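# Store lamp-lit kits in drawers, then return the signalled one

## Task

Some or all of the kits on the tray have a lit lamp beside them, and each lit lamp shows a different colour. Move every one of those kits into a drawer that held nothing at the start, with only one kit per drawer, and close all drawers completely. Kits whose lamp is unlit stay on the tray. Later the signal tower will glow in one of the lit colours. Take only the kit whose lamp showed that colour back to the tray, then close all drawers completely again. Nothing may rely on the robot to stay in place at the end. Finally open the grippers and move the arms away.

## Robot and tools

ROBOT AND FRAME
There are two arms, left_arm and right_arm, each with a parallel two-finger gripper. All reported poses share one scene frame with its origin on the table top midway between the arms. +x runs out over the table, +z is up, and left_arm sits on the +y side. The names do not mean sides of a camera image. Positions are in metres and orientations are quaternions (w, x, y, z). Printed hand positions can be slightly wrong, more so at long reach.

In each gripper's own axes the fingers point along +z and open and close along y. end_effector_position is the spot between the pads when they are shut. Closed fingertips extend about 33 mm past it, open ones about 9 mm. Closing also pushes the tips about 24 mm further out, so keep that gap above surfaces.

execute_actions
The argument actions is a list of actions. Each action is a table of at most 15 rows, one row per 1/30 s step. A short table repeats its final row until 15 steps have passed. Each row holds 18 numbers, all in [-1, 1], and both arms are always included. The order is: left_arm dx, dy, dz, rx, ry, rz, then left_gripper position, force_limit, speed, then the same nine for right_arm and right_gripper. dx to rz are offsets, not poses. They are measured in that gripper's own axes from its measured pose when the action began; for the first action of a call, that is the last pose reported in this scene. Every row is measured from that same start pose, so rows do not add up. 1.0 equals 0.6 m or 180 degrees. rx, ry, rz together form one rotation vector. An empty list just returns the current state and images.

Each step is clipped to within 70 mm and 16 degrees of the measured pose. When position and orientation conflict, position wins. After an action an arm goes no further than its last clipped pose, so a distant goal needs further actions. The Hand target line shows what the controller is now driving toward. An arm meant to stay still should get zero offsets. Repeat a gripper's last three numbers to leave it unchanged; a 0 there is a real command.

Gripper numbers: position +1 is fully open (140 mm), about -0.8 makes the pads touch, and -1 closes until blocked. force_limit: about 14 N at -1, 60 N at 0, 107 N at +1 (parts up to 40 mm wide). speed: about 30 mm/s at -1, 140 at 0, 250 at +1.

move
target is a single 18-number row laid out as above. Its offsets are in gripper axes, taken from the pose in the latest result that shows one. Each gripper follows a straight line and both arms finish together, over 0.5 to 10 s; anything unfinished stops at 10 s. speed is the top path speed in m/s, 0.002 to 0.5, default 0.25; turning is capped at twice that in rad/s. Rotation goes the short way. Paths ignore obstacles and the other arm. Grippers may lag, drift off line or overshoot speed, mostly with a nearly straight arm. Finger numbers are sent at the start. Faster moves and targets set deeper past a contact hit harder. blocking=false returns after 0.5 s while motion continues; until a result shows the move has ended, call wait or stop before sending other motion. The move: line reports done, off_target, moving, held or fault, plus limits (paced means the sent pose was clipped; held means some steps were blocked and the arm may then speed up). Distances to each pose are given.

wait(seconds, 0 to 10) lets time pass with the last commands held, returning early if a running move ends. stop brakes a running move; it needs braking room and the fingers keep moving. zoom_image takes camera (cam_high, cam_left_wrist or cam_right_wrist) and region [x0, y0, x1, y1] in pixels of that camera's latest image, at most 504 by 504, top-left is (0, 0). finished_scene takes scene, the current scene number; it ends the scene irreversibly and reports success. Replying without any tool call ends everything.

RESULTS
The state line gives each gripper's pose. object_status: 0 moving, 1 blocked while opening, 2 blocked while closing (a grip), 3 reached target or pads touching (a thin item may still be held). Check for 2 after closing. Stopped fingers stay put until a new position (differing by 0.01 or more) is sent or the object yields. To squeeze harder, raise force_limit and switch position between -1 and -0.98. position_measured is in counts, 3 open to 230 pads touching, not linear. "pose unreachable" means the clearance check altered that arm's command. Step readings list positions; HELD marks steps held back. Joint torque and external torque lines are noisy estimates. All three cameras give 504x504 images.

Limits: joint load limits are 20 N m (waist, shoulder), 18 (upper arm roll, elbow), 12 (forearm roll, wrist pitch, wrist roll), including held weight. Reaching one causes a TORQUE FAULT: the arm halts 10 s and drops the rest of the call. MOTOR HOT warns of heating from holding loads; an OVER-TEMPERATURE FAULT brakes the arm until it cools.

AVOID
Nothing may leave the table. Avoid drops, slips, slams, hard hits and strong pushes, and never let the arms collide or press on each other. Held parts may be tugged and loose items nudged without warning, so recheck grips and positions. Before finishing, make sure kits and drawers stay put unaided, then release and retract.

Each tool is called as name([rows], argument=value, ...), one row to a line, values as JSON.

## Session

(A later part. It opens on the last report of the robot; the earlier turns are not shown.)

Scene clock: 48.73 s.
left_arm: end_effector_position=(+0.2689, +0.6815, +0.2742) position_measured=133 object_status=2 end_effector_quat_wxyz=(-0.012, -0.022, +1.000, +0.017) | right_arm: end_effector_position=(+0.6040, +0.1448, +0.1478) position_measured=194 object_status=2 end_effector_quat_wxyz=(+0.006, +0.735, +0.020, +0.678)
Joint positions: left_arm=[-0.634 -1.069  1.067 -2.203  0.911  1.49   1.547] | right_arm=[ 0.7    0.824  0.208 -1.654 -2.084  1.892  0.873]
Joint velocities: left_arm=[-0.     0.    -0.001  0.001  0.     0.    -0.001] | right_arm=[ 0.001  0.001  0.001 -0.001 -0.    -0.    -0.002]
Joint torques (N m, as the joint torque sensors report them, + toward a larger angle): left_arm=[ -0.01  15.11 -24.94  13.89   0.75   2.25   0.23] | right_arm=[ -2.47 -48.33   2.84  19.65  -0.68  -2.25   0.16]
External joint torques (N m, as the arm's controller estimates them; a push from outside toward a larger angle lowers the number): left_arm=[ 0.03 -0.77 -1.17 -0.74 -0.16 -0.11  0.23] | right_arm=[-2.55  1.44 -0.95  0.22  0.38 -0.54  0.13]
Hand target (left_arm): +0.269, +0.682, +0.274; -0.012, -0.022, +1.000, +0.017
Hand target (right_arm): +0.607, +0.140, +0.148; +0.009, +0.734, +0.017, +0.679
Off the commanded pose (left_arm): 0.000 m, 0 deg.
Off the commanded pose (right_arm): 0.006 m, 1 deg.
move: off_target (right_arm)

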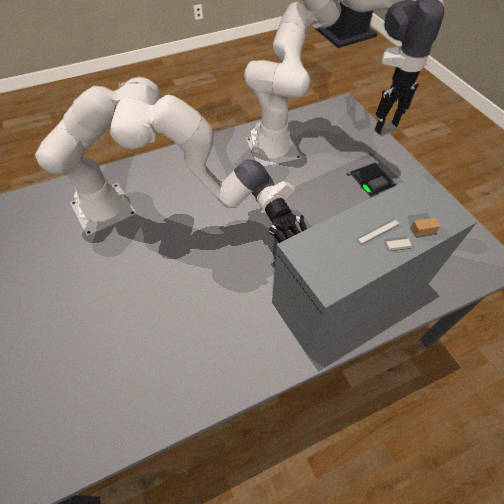

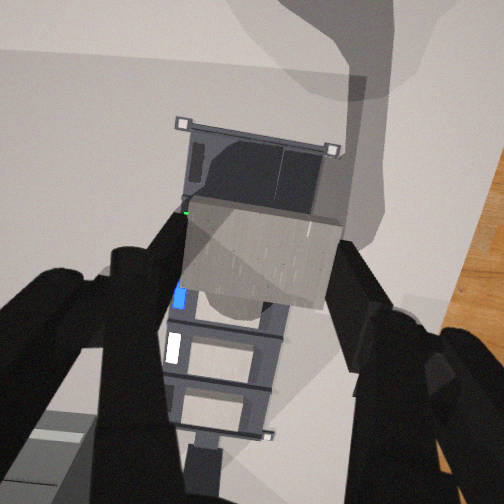

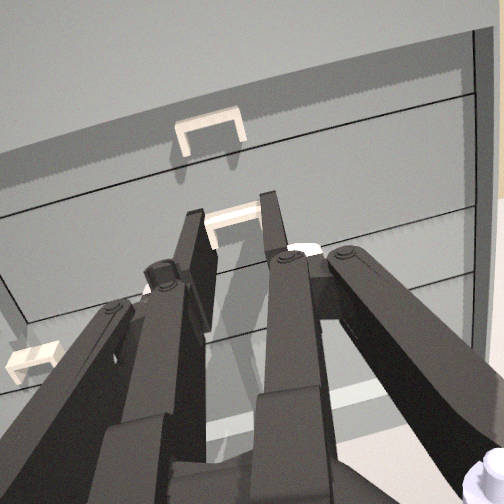

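move(target=[0,0,0,0,0,0,-1,0,-0.5,-0.02,0.003,-0.235,0,0,0,-1,0.3,-0.5], speed=0.08)

Scene clock: 54.13 s.
left_arm: end_effector_position=(+0.2689, +0.6815, +0.2742) position_measured=133 object_status=2 end_effector_quat_wxyz=(-0.012, -0.022, +1.000, +0.017) | right_arm: end_effector_position=(+0.4730, +0.1301, +0.1504) position_measured=194 object_status=2 end_effector_quat_wxyz=(+0.015, +0.730, +0.018, +0.683)
Joint positions: left_arm=[-0.634 -1.069  1.067 -2.203  0.911  1.49   1.547] | right_arm=[ 0.818  0.688  0.292 -1.932 -1.95   1.673  0.952]
Joint velocities: left_arm=[ 0.    -0.    -0.001  0.    -0.    -0.    -0.   ] | right_arm=[ 0.     0.002  0.007 -0.005  0.001 -0.009  0.005]
Joint torques (N m, as the joint torque sensors report them, + toward a larger angle): left_arm=[  0.8   14.51 -25.25  13.56   0.74   2.32   0.13] | right_arm=[  4.01 -43.21  11.79  17.01  -1.07  -1.06   0.22]
External joint torques (N m, as the arm's controller estimates them; a push from outside toward a larger angle lowers the number): left_arm=[ 0.74 -1.28 -1.57 -1.09 -0.17 -0.04  0.13] | right_arm=[ 3.95  1.    7.23 -0.05  0.11  0.82  0.19]
Hand target (left_arm): +0.269, +0.682, +0.274; -0.012, -0.022, +1.000, +0.017
Hand target (right_arm): +0.463, +0.138, +0.148; +0.007, +0.733, +0.021, +0.679
Off the commanded pose (left_arm): 0.000 m, 0 deg.
Off the commanded pose (right_arm): 0.015 m, 1 deg.
move: off_target (right_arm)

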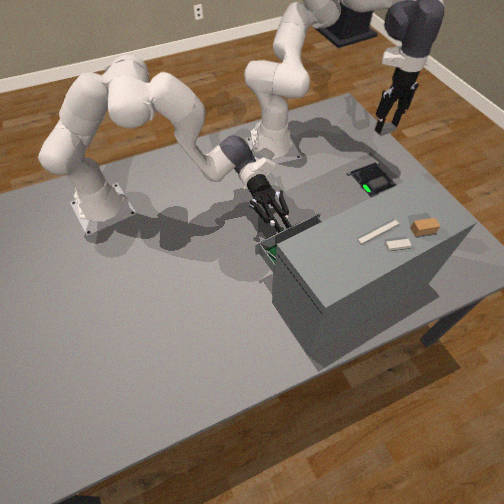

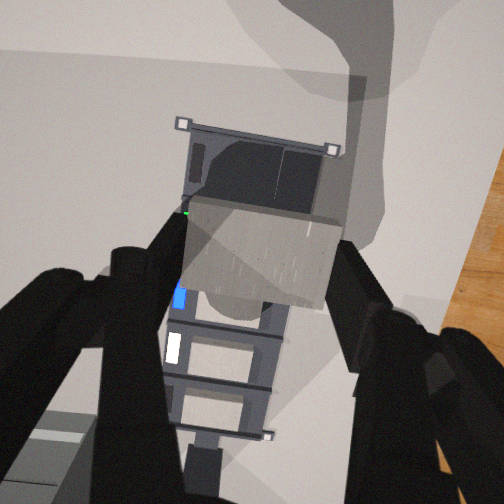

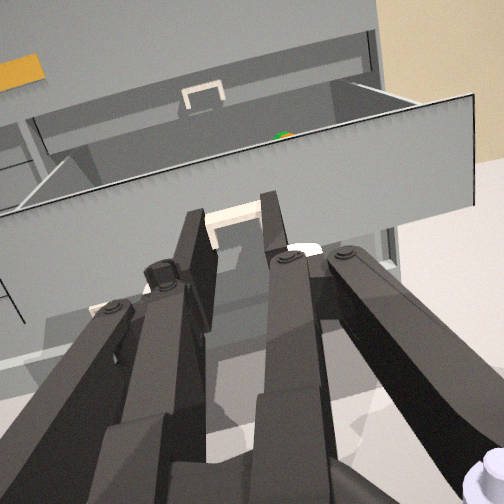

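zoom_image(camera="cam_high", region=[240,200,340,290])

Region (240, 200, 340, 290) of cam_high's 504x504 image, scaled by 5.040, with more detail than that image has; it fills the top 454 rows of this view, and the rest is white.

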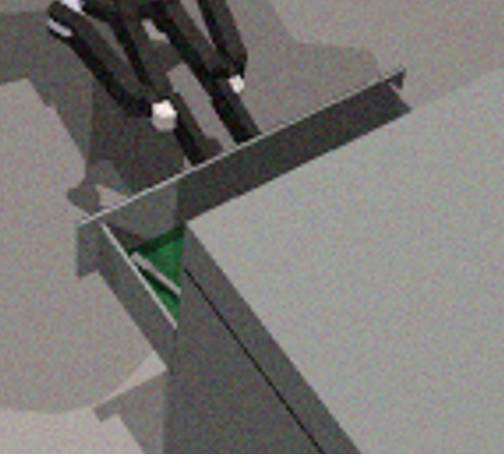

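move(target=[0,0,0,0,0,0,-1,0,-0.5,0.012,-0.03,0.222,0,0,0,-1,0.3,-0.5], speed=0.08)

move(target=[0,0,0,0,0,0,-1,0,-0.5,0,0,0,0,0,0,-0.1,0.3,0])

move(target=[0,0,0,0,0,0,-1,0,-0.5,0,0,-0.08,0,0,0,-0.1,0.3,0])

move(target=[0,0,0,0,0,0,-1,0,-0.5,0.07,0,0,0.02,-0.09,0,-0.1,0.3,0], speed=0.15)

Scene clock: 60.27 s.
left_arm: end_effector_position=(+0.2689, +0.6815, +0.2742) position_measured=133 object_status=2 end_effector_quat_wxyz=(-0.012, -0.022, +1.000, +0.017) | right_arm: end_effector_position=(+0.6053, +0.1463, +0.1473) position_measured=194 object_status=2 end_effector_quat_wxyz=(+0.015, +0.730, +0.011, +0.683)
Joint positions: left_arm=[-0.634 -1.069  1.067 -2.203  0.911  1.49   1.547] | right_arm=[ 0.704  0.854  0.219 -1.617 -2.071  1.856  0.858]
Joint velocities: left_arm=[-0.     0.001  0.     0.001 -0.001  0.     0.   ] | right_arm=[-0.001  0.002 -0.001  0.001  0.    -0.    -0.013]
Joint torques (N m, as the joint torque sensors report them, + toward a larger angle): left_arm=[ -0.41  14.48 -24.82  13.93   0.81   2.31   0.07] | right_arm=[ -0.68 -47.06   5.32  24.65  -2.4   -0.11  -0.29]
External joint torques (N m, as the arm's controller estimates them; a push from outside toward a larger angle lowers the number): left_arm=[-0.4  -1.4  -1.05 -0.7  -0.1  -0.05  0.07] | right_arm=[-0.53  3.27  1.43  5.16 -1.27  1.64 -0.31]
Hand target (left_arm): +0.269, +0.682, +0.274; -0.012, -0.022, +1.000, +0.017
Hand target (right_arm): +0.605, +0.151, +0.146; +0.014, +0.732, +0.017, +0.681
Off the commanded pose (left_arm): 0.000 m, 0 deg.
Off the commanded pose (right_arm): 0.003 m, 1 deg.
move: done

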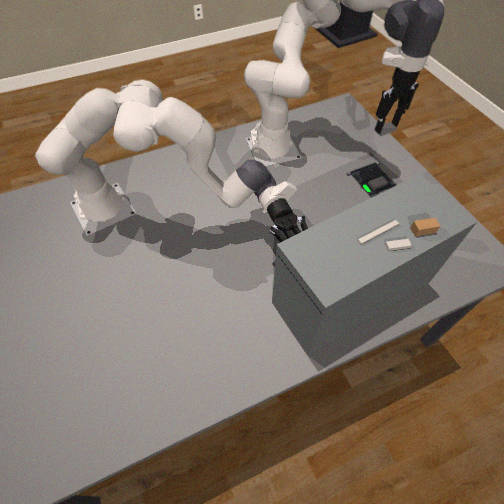

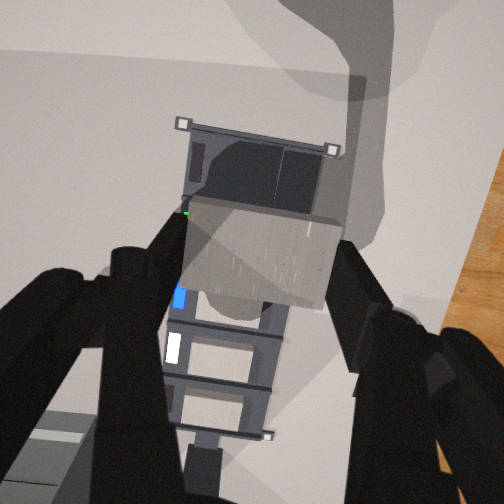

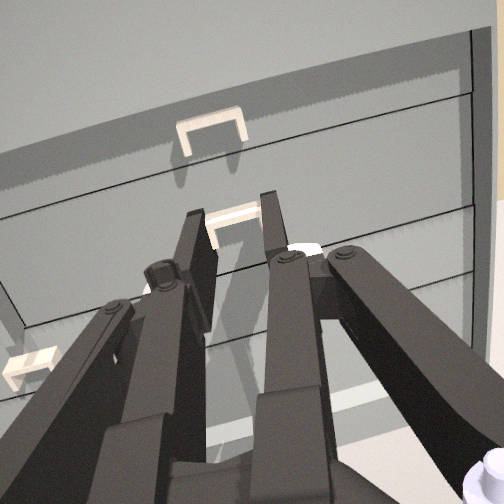

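Scene clock: 60.77 s.
left_arm: end_effector_position=(+0.2689, +0.6815, +0.2742) position_measured=133 object_status=2 end_effector_quat_wxyz=(-0.012, -0.022, +1.000, +0.017) | right_arm: end_effector_position=(+0.6052, +0.1459, +0.1471) position_measured=141 object_status=3 end_effector_quat_wxyz=(+0.016, +0.730, +0.011, +0.683)
Joint positions: left_arm=[-0.634 -1.069  1.067 -2.203  0.911  1.49   1.547] | right_arm=[ 0.704  0.854  0.219 -1.618 -2.071  1.855  0.858]
Joint velocities: left_arm=[-0.001  0.001 -0.002  0.     0.001  0.    -0.001] | right_arm=[-0.001  0.    -0.001  0.001 -0.    -0.001 -0.   ]
Joint torques (N m, as the joint torque sensors report them, + toward a larger angle): left_arm=[  0.27  14.35 -25.34  14.57   0.82   2.3    0.1 ] | right_arm=[ -0.75 -48.8    5.11  20.53  -1.29  -1.7    0.12]
External joint torques (N m, as the arm's controller estimates them; a push from outside toward a larger angle lowers the number): left_arm=[ 0.31 -1.52 -1.51 -0.09 -0.09 -0.07  0.1 ] | right_arm=[-0.48  1.58  1.29  0.98 -0.16  0.05  0.09]
Hand target (left_arm): +0.269, +0.682, +0.274; -0.012, -0.022, +1.000, +0.017
Hand target (right_arm): +0.605, +0.146, +0.147; +0.015, +0.730, +0.011, +0.683
Off the commanded pose (left_arm): 0.000 m, 0 deg.
Off the commanded pose (right_arm): 0.000 m, 0 deg.
move: done

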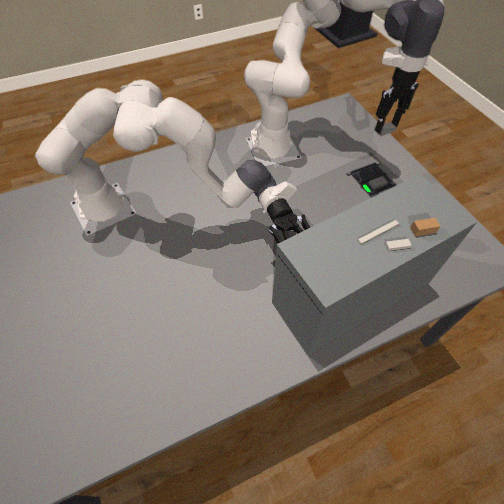

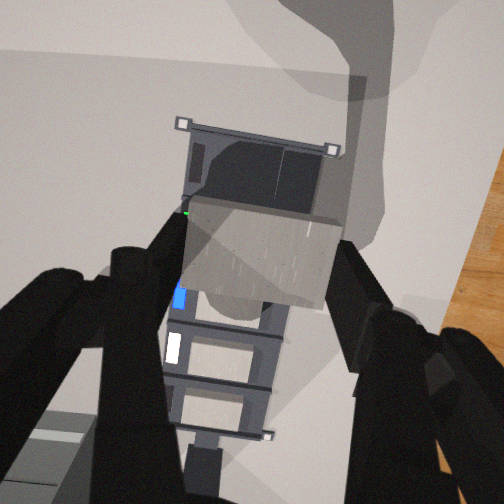

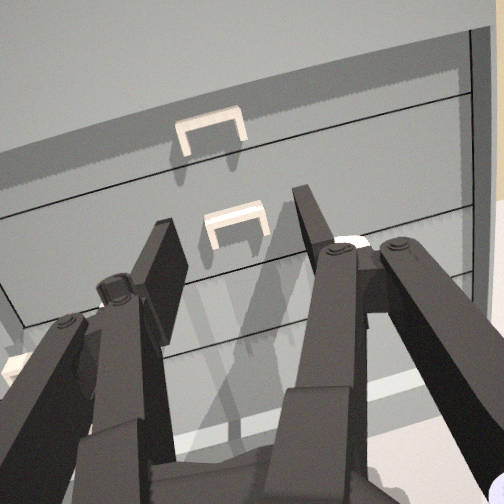

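Scene clock: 61.70 s.
left_arm: end_effector_position=(+0.2689, +0.6815, +0.2742) position_measured=133 object_status=2 end_effector_quat_wxyz=(-0.012, -0.022, +1.000, +0.017) | right_arm: end_effector_position=(+0.5572, +0.1480, +0.1503) position_measured=141 object_status=3 end_effector_quat_wxyz=(+0.017, +0.730, +0.017, +0.683)
Joint positions: left_arm=[-0.634 -1.069  1.067 -2.203  0.911  1.49   1.547] | right_arm=[ 0.747  0.795  0.244 -1.726 -2.034  1.786  0.876]
Joint velocities: left_arm=[ 0.    -0.    -0.001  0.     0.001  0.001 -0.001] | right_arm=[ 0.001  0.    -0.001 -0.001  0.002 -0.01   0.01 ]
Joint torques (N m, as the joint torque sensors report them, + toward a larger angle): left_arm=[  0.17  15.12 -25.16  13.7    0.71   2.39   0.06] | right_arm=[ -1.37 -47.83   5.77  17.26  -0.3   -2.2    0.46]
External joint torques (N m, as the arm's controller estimates them; a push from outside toward a larger angle lowers the number): left_arm=[ 0.16 -0.72 -1.43 -0.92 -0.2   0.03  0.06] | right_arm=[-1.24  0.65  1.59 -1.53  0.88 -0.41  0.43]
Hand target (left_arm): +0.269, +0.682, +0.274; -0.012, -0.022, +1.000, +0.017
Hand target (right_arm): +0.558, +0.146, +0.151; +0.016, +0.730, +0.011, +0.683
Off the commanded pose (left_arm): 0.000 m, 0 deg.
Off the commanded pose (right_arm): 0.002 m, 1 deg.
move: done

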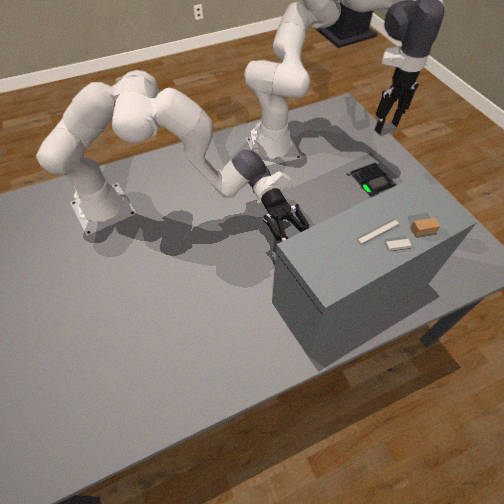

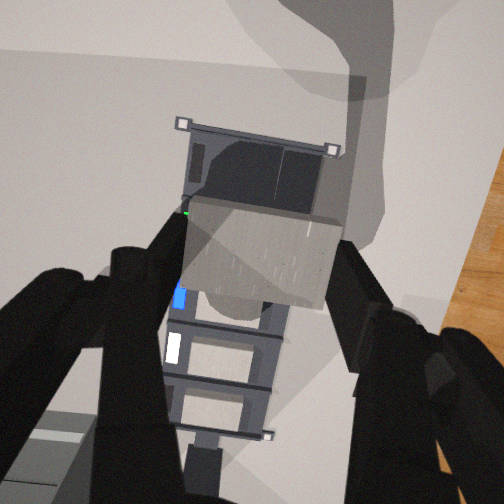

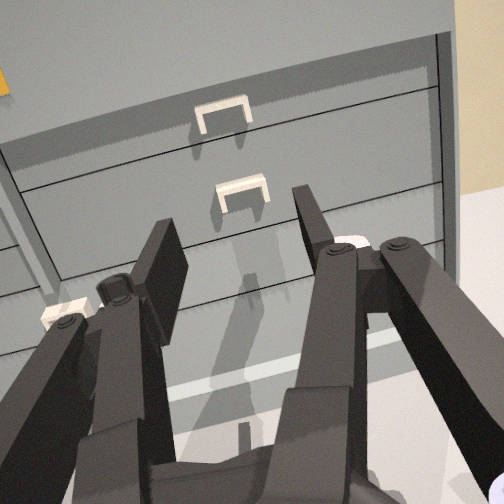

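Scene clock: 63.40 s.
left_arm: end_effector_position=(+0.2689, +0.6815, +0.2742) position_measured=133 object_status=2 end_effector_quat_wxyz=(-0.012, -0.022, +1.000, +0.017) | right_arm: end_effector_position=(+0.5603, +0.1487, +0.1911) position_measured=141 object_status=3 end_effector_quat_wxyz=(-0.007, +0.819, +0.030, +0.573)
Joint positions: left_arm=[-0.634 -1.069  1.067 -2.203  0.911  1.49   1.547] | right_arm=[ 0.575  0.579  0.348 -1.785 -1.843  2.114  0.653]
Joint velocities: left_arm=[ 0.001  0.    -0.001 -0.001 -0.001  0.001 -0.   ] | right_arm=[ 0.    -0.     0.001  0.001  0.005  0.007 -0.033]
Joint torques (N m, as the joint torque sensors report them, + toward a larger angle): left_arm=[  0.1   13.76 -25.94  14.9    0.72   2.3    0.14] | right_arm=[ -0.59 -43.01   7.19  22.66   0.39  -0.48  -0.23]
External joint torques (N m, as the arm's controller estimates them; a push from outside toward a larger angle lowers the number): left_arm=[ 0.01 -2.08 -2.18  0.24 -0.19 -0.05  0.14] | right_arm=[-0.64  2.03  1.47  1.64  0.97  0.11 -0.26]
Hand target (left_arm): +0.269, +0.682, +0.274; -0.012, -0.022, +1.000, +0.017
Hand target (right_arm): +0.559, +0.150, +0.191; -0.004, +0.820, +0.035, +0.571
Off the commanded pose (left_arm): 0.000 m, 0 deg.
Off the commanded pose (right_arm): 0.002 m, 1 deg.
move: done

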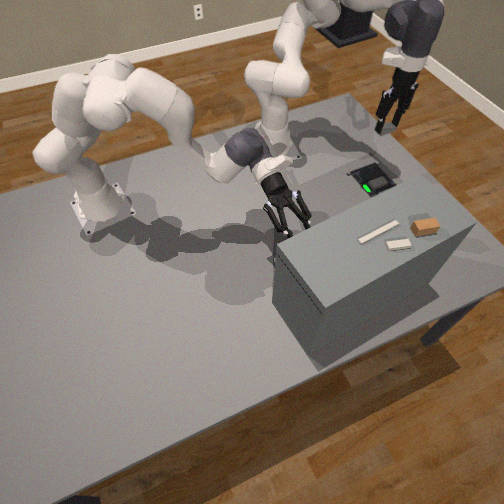

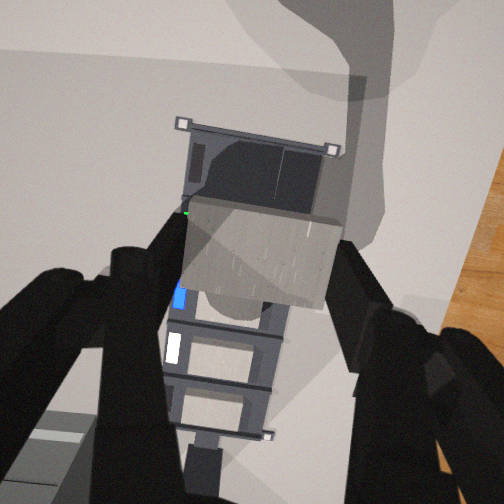

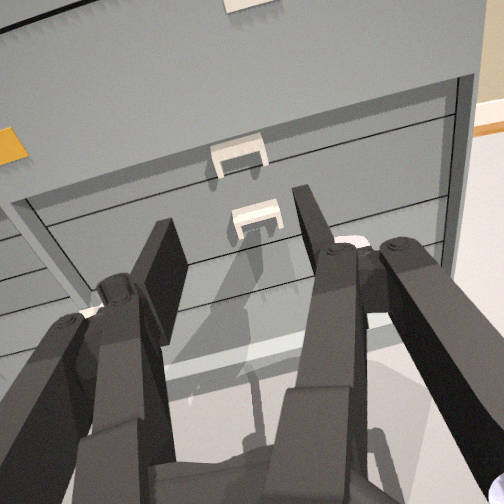

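move(target=[0,0,0,0,0,0,-1,0,-0.5,0.033,0.004,0.066,0,0,0,-0.1,0.3,0], speed=0.06)

move(target=[0,0,0,0,0,0,-1,0,-0.5,0,0,0,0,0,0,-1,0.3,-0.5])

Scene clock: 65.63 s.
left_arm: end_effector_position=(+0.2689, +0.6815, +0.2742) position_measured=133 object_status=2 end_effector_quat_wxyz=(-0.012, -0.022, +1.000, +0.017) | right_arm: end_effector_position=(+0.6026, +0.1492, +0.1961) position_measured=141 object_status=3 end_effector_quat_wxyz=(-0.010, +0.820, +0.023, +0.572)
Joint positions: left_arm=[-0.634 -1.069  1.067 -2.203  0.911  1.49   1.547] | right_arm=[ 0.54   0.634  0.33  -1.683 -1.854  2.167  0.613]
Joint velocities: left_arm=[-0.001  0.001  0.    -0.     0.     0.     0.   ] | right_arm=[-0.     0.004  0.     0.004 -0.001  0.015 -0.021]
Joint torques (N m, as the joint torque sensors report them, + toward a larger angle): left_arm=[  0.96  13.89 -25.82  14.7    0.64   2.35   0.02] | right_arm=[ -0.82 -43.92   5.67  23.62  -1.61  -0.21  -0.3 ]
External joint torques (N m, as the arm's controller estimates them; a push from outside toward a larger angle lowers the number): left_arm=[ 0.96 -1.96 -2.06  0.05 -0.27 -0.02  0.02] | right_arm=[-0.74  3.01 -0.13  2.17 -1.14  0.29 -0.33]
Hand target (left_arm): +0.269, +0.682, +0.274; -0.012, -0.022, +1.000, +0.017
Hand target (right_arm): +0.604, +0.150, +0.196; -0.008, +0.819, +0.029, +0.573
Off the commanded pose (left_arm): 0.000 m, 0 deg.
Off the commanded pose (right_arm): 0.002 m, 1 deg.
move: done

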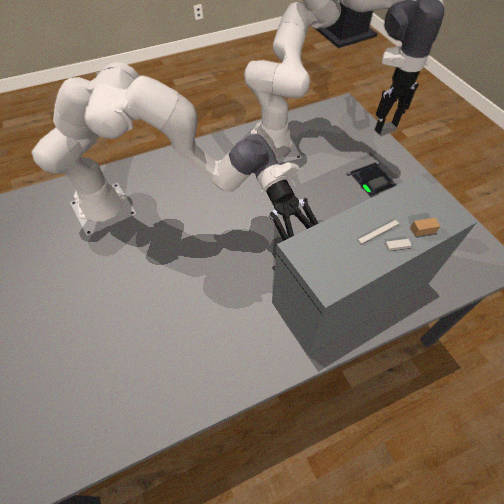

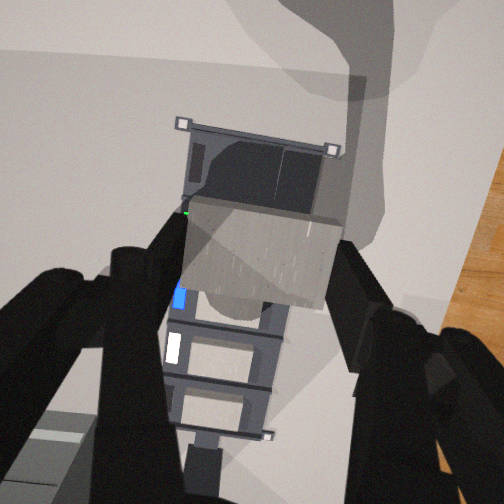

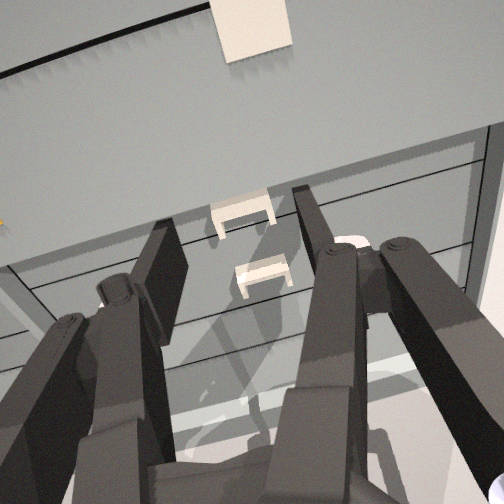

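Scene clock: 66.23 s.
left_arm: end_effector_position=(+0.2689, +0.6815, +0.2742) position_measured=133 object_status=2 end_effector_quat_wxyz=(-0.012, -0.022, +1.000, +0.017) | right_arm: end_effector_position=(+0.6045, +0.1454, +0.1959) position_measured=194 object_status=2 end_effector_quat_wxyz=(-0.007, +0.819, +0.020, +0.573)
Joint positions: left_arm=[-0.634 -1.069  1.067 -2.203  0.911  1.49   1.547] | right_arm=[ 0.537  0.633  0.33  -1.684 -1.853  2.16   0.613]
Joint velocities: left_arm=[-0.001  0.    -0.001  0.001 -0.     0.     0.   ] | right_arm=[0.001 0.    0.001 0.001 0.001 0.    0.001]
Joint torques (N m, as the joint torque sensors report them, + toward a larger angle): left_arm=[  0.49  14.03 -25.14  14.79   0.72   2.24   0.1 ] | right_arm=[ -0.06 -44.94   8.07  23.2   -1.1    0.3    0.1 ]
External joint torques (N m, as the arm's controller estimates them; a push from outside toward a larger angle lowers the number): left_arm=[ 0.54 -1.83 -1.33  0.16 -0.18 -0.13  0.1 ] | right_arm=[-0.12  2.14  2.15  1.65 -0.6   0.8   0.07]
Hand target (left_arm): +0.269, +0.682, +0.274; -0.012, -0.022, +1.000, +0.017
Hand target (right_arm): +0.603, +0.149, +0.196; -0.010, +0.820, +0.023, +0.572
Off the commanded pose (left_arm): 0.000 m, 0 deg.
Off the commanded pose (right_arm): 0.004 m, 0 deg.
move: off_target (right_arm)

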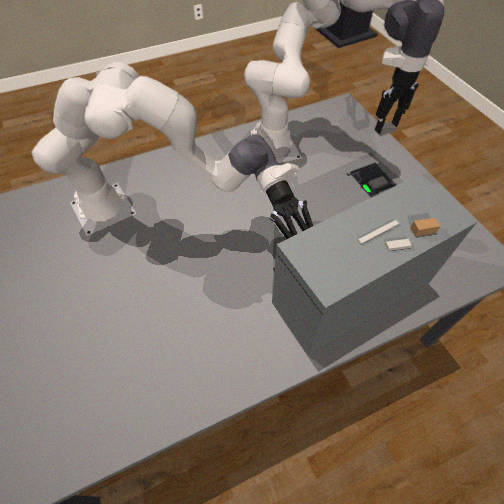

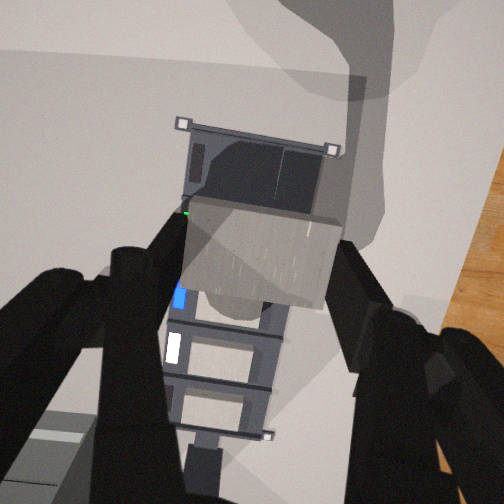

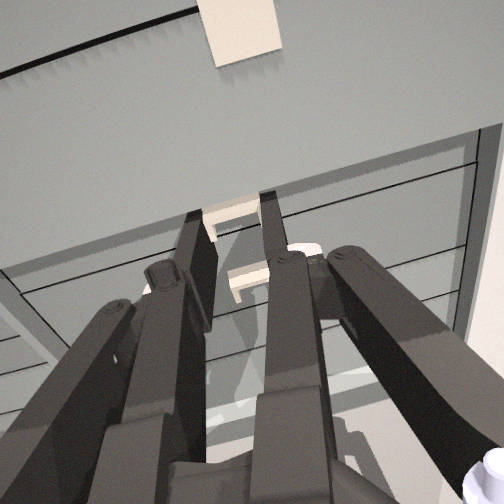

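move(target=[0,0,0,0,0,0,-1,0,-0.5,-0.074,0.014,-0.205,0,0,0,-1,0.3,-0.5], speed=0.08)

zoom_image(camera="cam_high", region=[240,190,340,280])

Scene clock: 69.90 s.
left_arm: end_effector_position=(+0.2689, +0.6815, +0.2742) position_measured=133 object_status=2 end_effector_quat_wxyz=(-0.012, -0.022, +1.000, +0.017) | right_arm: end_effector_position=(+0.4784, +0.1298, +0.1984) position_measured=194 object_status=2 end_effector_quat_wxyz=(-0.004, +0.817, +0.025, +0.576)
Joint positions: left_arm=[-0.634 -1.069  1.067 -2.203  0.911  1.49   1.547] | right_arm=[ 0.631  0.437  0.398 -1.995 -1.773  2.012  0.734]
Joint velocities: left_arm=[-0.     0.001  0.     0.002 -0.    -0.001  0.001] | right_arm=[ 0.001 -0.001  0.002 -0.003  0.    -0.004  0.01 ]
Joint torques (N m, as the joint torque sensors report them, + toward a larger angle): left_arm=[  0.68  13.97 -25.67  14.27   0.75   2.39   0.06] | right_arm=[  0.81 -38.58   7.62  17.92   0.56  -1.11   0.42]
External joint torques (N m, as the arm's controller estimates them; a push from outside toward a larger angle lowers the number): left_arm=[ 0.62 -1.87 -1.96 -0.44 -0.17  0.03  0.06] | right_arm=[ 0.79  1.1   2.78 -2.16  1.31 -0.34  0.39]
Hand target (left_arm): +0.269, +0.682, +0.274; -0.012, -0.022, +1.000, +0.017
Hand target (right_arm): +0.475, +0.129, +0.197; -0.006, +0.818, +0.021, +0.575
Off the commanded pose (left_arm): 0.000 m, 0 deg.
Off the commanded pose (right_arm): 0.005 m, 1 deg.
move: off_target (right_arm)

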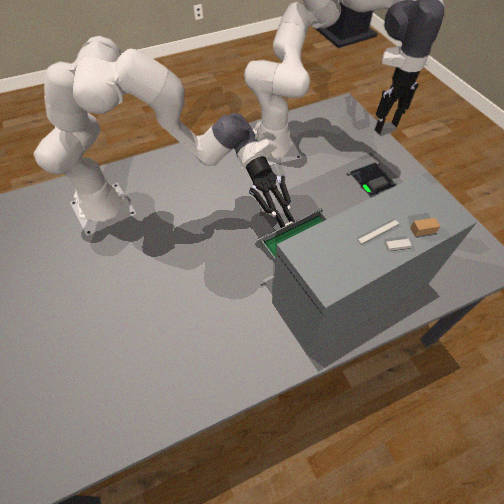

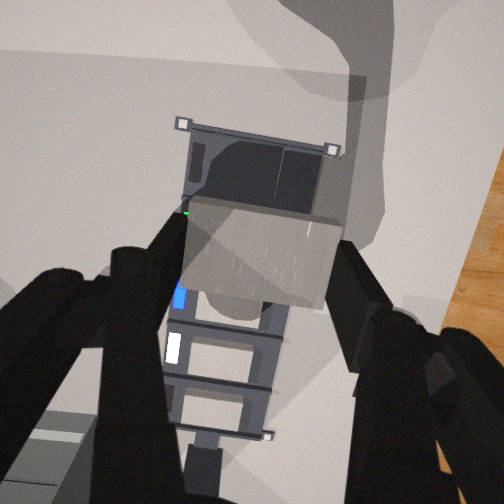

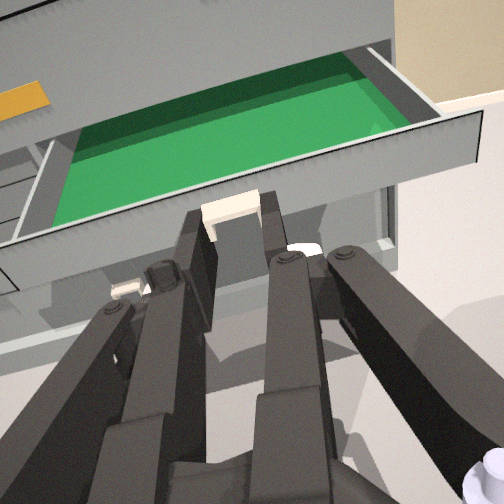

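Region (240, 190, 340, 280) of cam_high's 504x504 image, scaled by 5.040, with more detail than that image has; it fills the top 454 rows of this view, and the rest is white.

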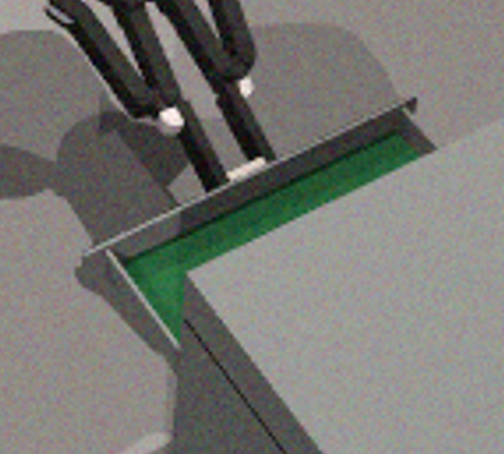

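move(target=[-0.3,-0.4,-0.08,0,0,-0.03,-1,0,-0.5,-0.008,0.002,-0.022,0,0,0,-1,0.3,-0.5])

move(target=[0,0,0,0,0,0,-1,0,-0.5,0,0,0,0,0,0,-0.1,0.3,0])

move(target=[0,0,0,0,0,0,-1,0,-0.5,-0.03,0,-0.09,0,0,0,-0.1,0.3,0])

move(target=[0,0,0,0,0,0,-1,0,-0.5,-0.15,0.33,0,0,0,0,-0.1,0.3,0])

Scene clock: 74.47 s.
left_arm: end_effector_position=(+0.4581, +0.4424, +0.3166) position_measured=133 object_status=2 end_effector_quat_wxyz=(-0.007, -0.057, +0.998, +0.018) | right_arm: end_effector_position=(+0.4669, +0.1283, +0.1986) position_measured=194 object_status=2 end_effector_quat_wxyz=(-0.004, +0.816, +0.027, +0.577)
Joint positions: left_arm=[-1.233 -0.553  1.221 -1.931  0.551  1.679  1.176] | right_arm=[ 0.643  0.421  0.403 -2.019 -1.763  2.001  0.741]
Joint velocities: left_arm=[ 0.001  0.004  0.001 -0.001 -0.008  0.004 -0.022] | right_arm=[ 0.002 -0.    -0.001  0.001 -0.001 -0.     0.001]
Joint torques (N m, as the joint torque sensors report them, + toward a larger angle): left_arm=[ -1.34   7.62 -15.55  22.25  -0.42   2.74  -0.19] | right_arm=[  0.7  -38.94   6.89  18.35   0.31  -1.43   0.33]
External joint torques (N m, as the arm's controller estimates them; a push from outside toward a larger angle lowers the number): left_arm=[-1.48 -0.37  0.2   1.18 -1.28  0.38 -0.19] | right_arm=[ 0.68  0.11  2.2  -1.63  1.08 -0.65  0.3 ]
Hand target (left_arm): +0.460, +0.441, +0.318; -0.005, -0.063, +0.998, +0.016
Hand target (right_arm): +0.465, +0.128, +0.198; -0.004, +0.817, +0.025, +0.576
Off the commanded pose (left_arm): 0.009 m, 1 deg.
Off the commanded pose (right_arm): 0.002 m, 0 deg.
move: off_target (left_arm)

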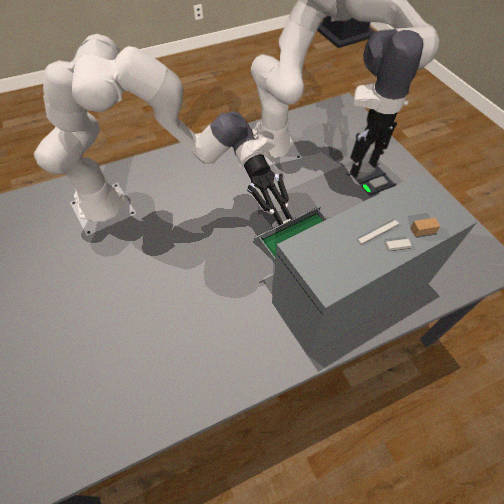

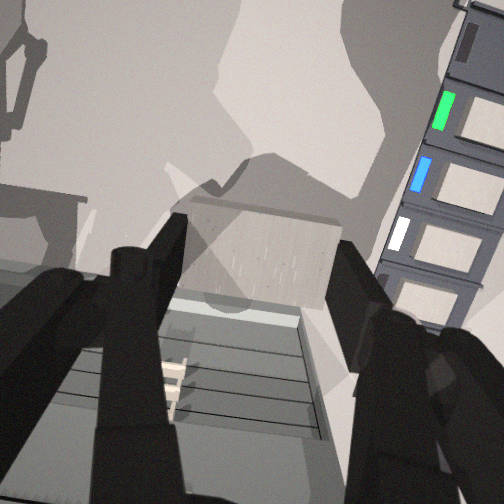

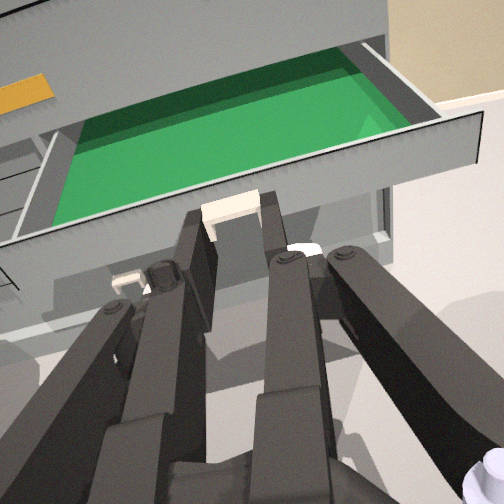

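Scene clock: 74.97 s.
left_arm: end_effector_position=(+0.4581, +0.4424, +0.3166) position_measured=133 object_status=2 end_effector_quat_wxyz=(-0.007, -0.057, +0.998, +0.018) | right_arm: end_effector_position=(+0.4668, +0.1284, +0.1986) position_measured=141 object_status=3 end_effector_quat_wxyz=(-0.004, +0.816, +0.027, +0.577)
Joint positions: left_arm=[-1.233 -0.552  1.221 -1.931  0.551  1.679  1.176] | right_arm=[ 0.643  0.421  0.403 -2.019 -1.763  2.001  0.741]
Joint velocities: left_arm=[-0.     0.001  0.001 -0.    -0.001  0.001 -0.001] | right_arm=[ 0.001 -0.     0.001 -0.     0.001  0.001  0.001]
Joint torques (N m, as the joint torque sensors report them, + toward a larger angle): left_arm=[  0.9    6.59 -17.23  20.65   0.78   2.4    0.09] | right_arm=[ -0.43 -37.83   5.49  20.42  -0.88  -0.84   0.12]
External joint torques (N m, as the arm's controller estimates them; a push from outside toward a larger angle lowers the number): left_arm=[ 0.75 -1.43 -1.46 -0.47 -0.09  0.03  0.08] | right_arm=[-0.61  1.18  0.66  0.49 -0.12 -0.09  0.09]
Hand target (left_arm): +0.458, +0.442, +0.317; -0.007, -0.057, +0.998, +0.018
Hand target (right_arm): +0.467, +0.128, +0.199; -0.004, +0.816, +0.027, +0.577
Off the commanded pose (left_arm): 0.000 m, 0 deg.
Off the commanded pose (right_arm): 0.000 m, 0 deg.
move: done

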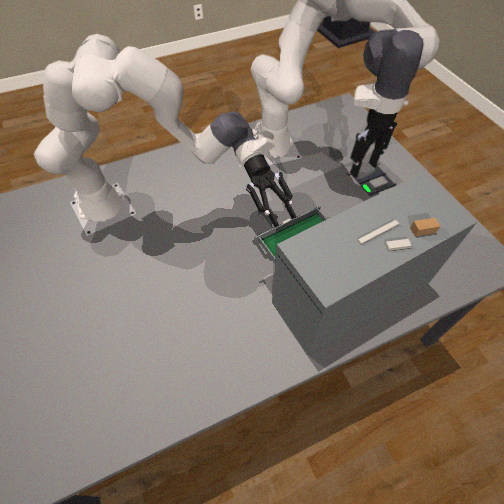

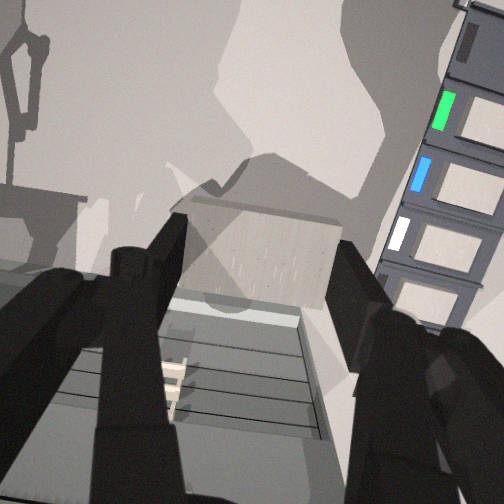

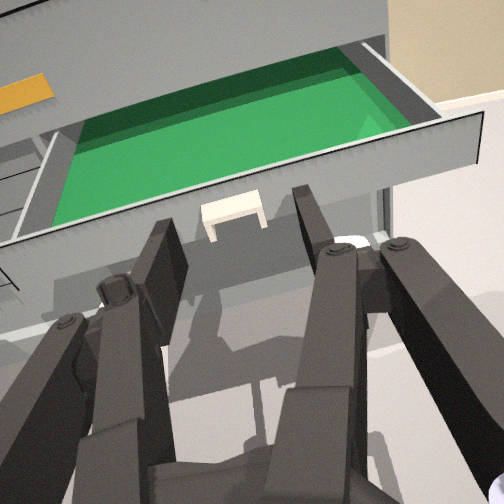

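Scene clock: 75.90 s.
left_arm: end_effector_position=(+0.4581, +0.4424, +0.3166) position_measured=133 object_status=2 end_effector_quat_wxyz=(-0.007, -0.057, +0.998, +0.018) | right_arm: end_effector_position=(+0.4106, +0.1270, +0.1999) position_measured=141 object_status=3 end_effector_quat_wxyz=(-0.002, +0.816, +0.033, +0.578)
Joint positions: left_arm=[-1.233 -0.552  1.221 -1.931  0.551  1.679  1.176] | right_arm=[ 0.698  0.368  0.446 -2.1   -1.701  1.934  0.765]
Joint velocities: left_arm=[-0.     0.002  0.001 -0.001  0.    -0.002 -0.   ] | right_arm=[-0.001  0.     0.     0.     0.002 -0.011  0.008]
Joint torques (N m, as the joint torque sensors report them, + toward a larger angle): left_arm=[  0.53   7.2  -17.38  20.73   0.64   2.35   0.14] | right_arm=[ -0.49 -36.32   5.42  18.6   -0.04  -1.26   0.45]
External joint torques (N m, as the arm's controller estimates them; a push from outside toward a larger angle lowers the number): left_arm=[ 0.5  -0.92 -1.47 -0.39 -0.23 -0.02  0.14] | right_arm=[-0.39  0.27  1.08 -0.96  0.81 -0.42  0.43]
Hand target (left_arm): +0.458, +0.442, +0.317; -0.007, -0.057, +0.998, +0.018
Hand target (right_arm): +0.411, +0.125, +0.200; -0.003, +0.816, +0.027, +0.578
Off the commanded pose (left_arm): 0.000 m, 0 deg.
Off the commanded pose (right_arm): 0.002 m, 1 deg.
move: done

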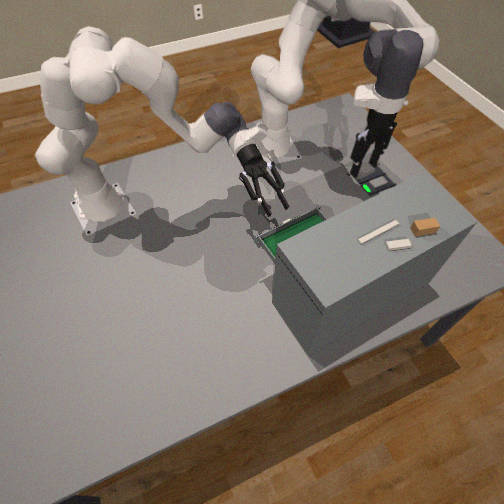

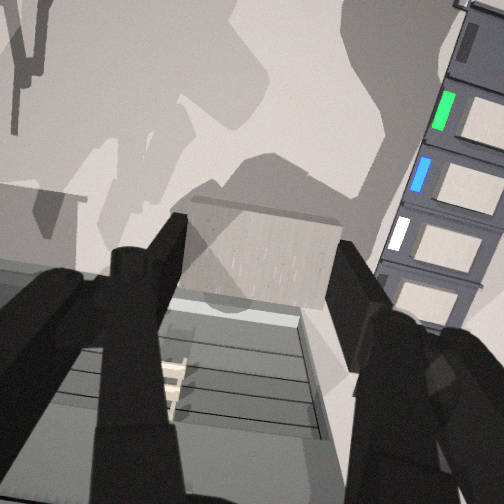

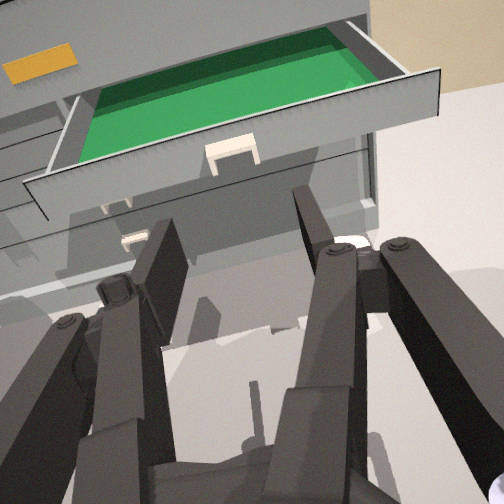

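Scene clock: 77.70 s.
left_arm: end_effector_position=(+0.4581, +0.4424, +0.3166) position_measured=133 object_status=2 end_effector_quat_wxyz=(-0.007, -0.057, +0.998, +0.018) | right_arm: end_effector_position=(+0.3920, -0.0738, +0.1206) position_measured=141 object_status=3 end_effector_quat_wxyz=(+0.001, +0.816, +0.038, +0.577)
Joint positions: left_arm=[-1.233 -0.552  1.221 -1.931  0.551  1.679  1.176] | right_arm=[ 0.584  0.132  0.399 -2.669 -1.925  2.01   1.154]
Joint velocities: left_arm=[ 0.002 -0.    -0.    -0.001  0.002 -0.001  0.   ] | right_arm=[ 0.002 -0.    -0.     0.    -0.003  0.     0.034]
Joint torques (N m, as the joint torque sensors report them, + toward a larger angle): left_arm=[  0.53   7.41 -17.35  20.14   0.68   2.31   0.03] | right_arm=[ -1.46 -24.3    1.44  12.47  -1.65  -1.38   0.48]
External joint torques (N m, as the arm's controller estimates them; a push from outside toward a larger angle lowers the number): left_arm=[ 0.42 -0.63 -1.57 -0.94 -0.19 -0.05  0.03] | right_arm=[-1.45 -0.07  0.39 -1.1  -1.2  -0.04  0.45]
Hand target (left_arm): +0.458, +0.442, +0.317; -0.007, -0.057, +0.998, +0.018
Hand target (right_arm): +0.393, -0.075, +0.121; -0.004, +0.816, +0.032, +0.577
Off the commanded pose (left_arm): 0.000 m, 0 deg.
Off the commanded pose (right_arm): 0.002 m, 1 deg.
move: done

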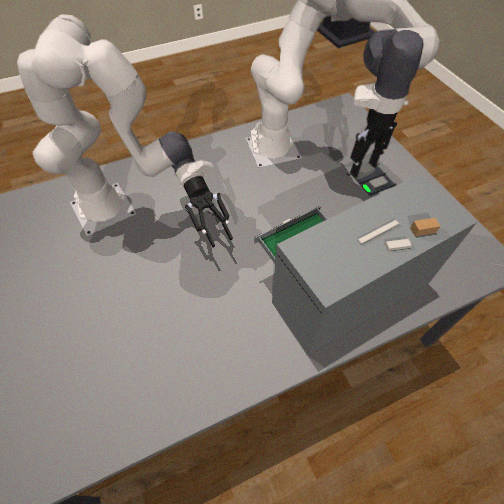

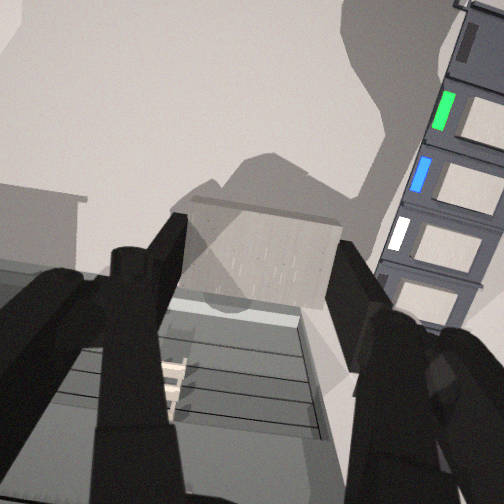

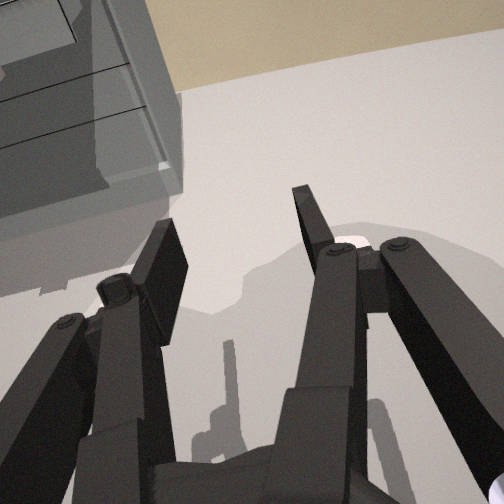

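move(target=[-0.075,-0.475,0.02,0,0,0,-1,0,-0.5,0,0,0,0,0,0,-0.1,0.3,0], speed=0.2)

Scene clock: 81.17 s.
left_arm: end_effector_position=(+0.5340, +0.1612, +0.3031) position_measured=133 object_status=2 end_effector_quat_wxyz=(+0.000, -0.051, +0.999, +0.011) | right_arm: end_effector_position=(+0.3920, -0.0738, +0.1206) position_measured=141 object_status=3 end_effector_quat_wxyz=(-0.001, +0.816, +0.035, +0.577)
Joint positions: left_arm=[-2.384 -0.446  1.941 -1.563  0.437  1.706  0.859] | right_arm=[ 0.584  0.132  0.399 -2.669 -1.926  2.01   1.161]
Joint velocities: left_arm=[-0.006 -0.001  0.006  0.002  0.    -0.01  -0.023] | right_arm=[ 0.    -0.    -0.001  0.     0.    -0.    -0.   ]
Joint torques (N m, as the joint torque sensors report them, + toward a larger angle): left_arm=[ -1.59  27.04 -11.21  23.22   0.23   1.94  -0.06] | right_arm=[ -0.32 -23.42   2.07  14.19  -0.5   -1.4   -0.17]
External joint torques (N m, as the arm's controller estimates them; a push from outside toward a larger angle lowers the number): left_arm=[-1.6  -1.38  1.19  1.03 -0.59 -0.47 -0.06] | right_arm=[-0.28  0.75  1.05  0.73 -0.06 -0.07 -0.2 ]
Hand target (left_arm): +0.533, +0.161, +0.304; -0.000, -0.056, +0.998, +0.012
Hand target (right_arm): +0.392, -0.074, +0.121; +0.001, +0.816, +0.038, +0.577
Off the commanded pose (left_arm): 0.010 m, 1 deg.
Off the commanded pose (right_arm): 0.000 m, 0 deg.
move: off_target (left_arm)

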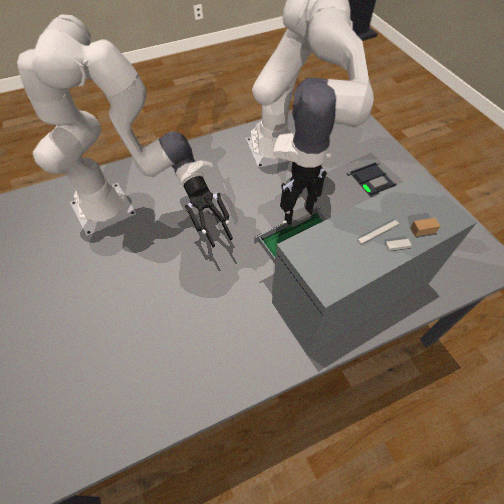

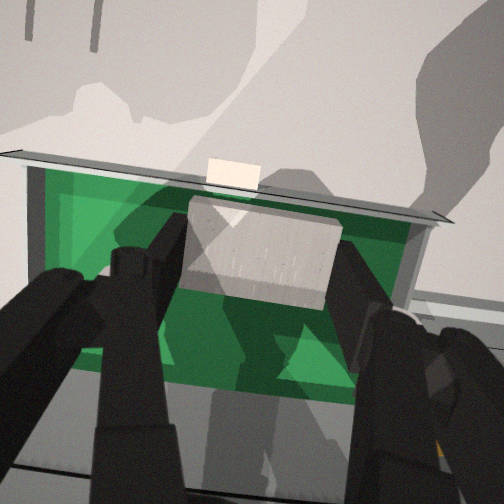

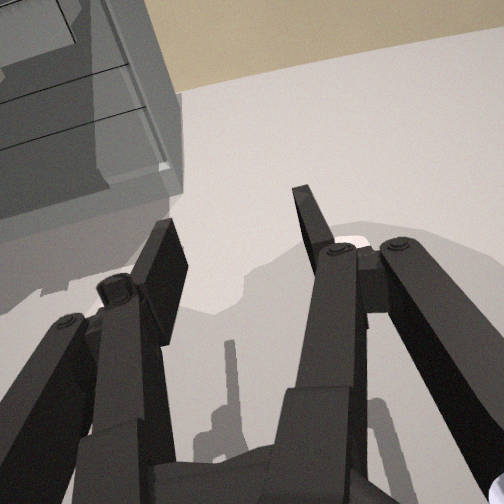

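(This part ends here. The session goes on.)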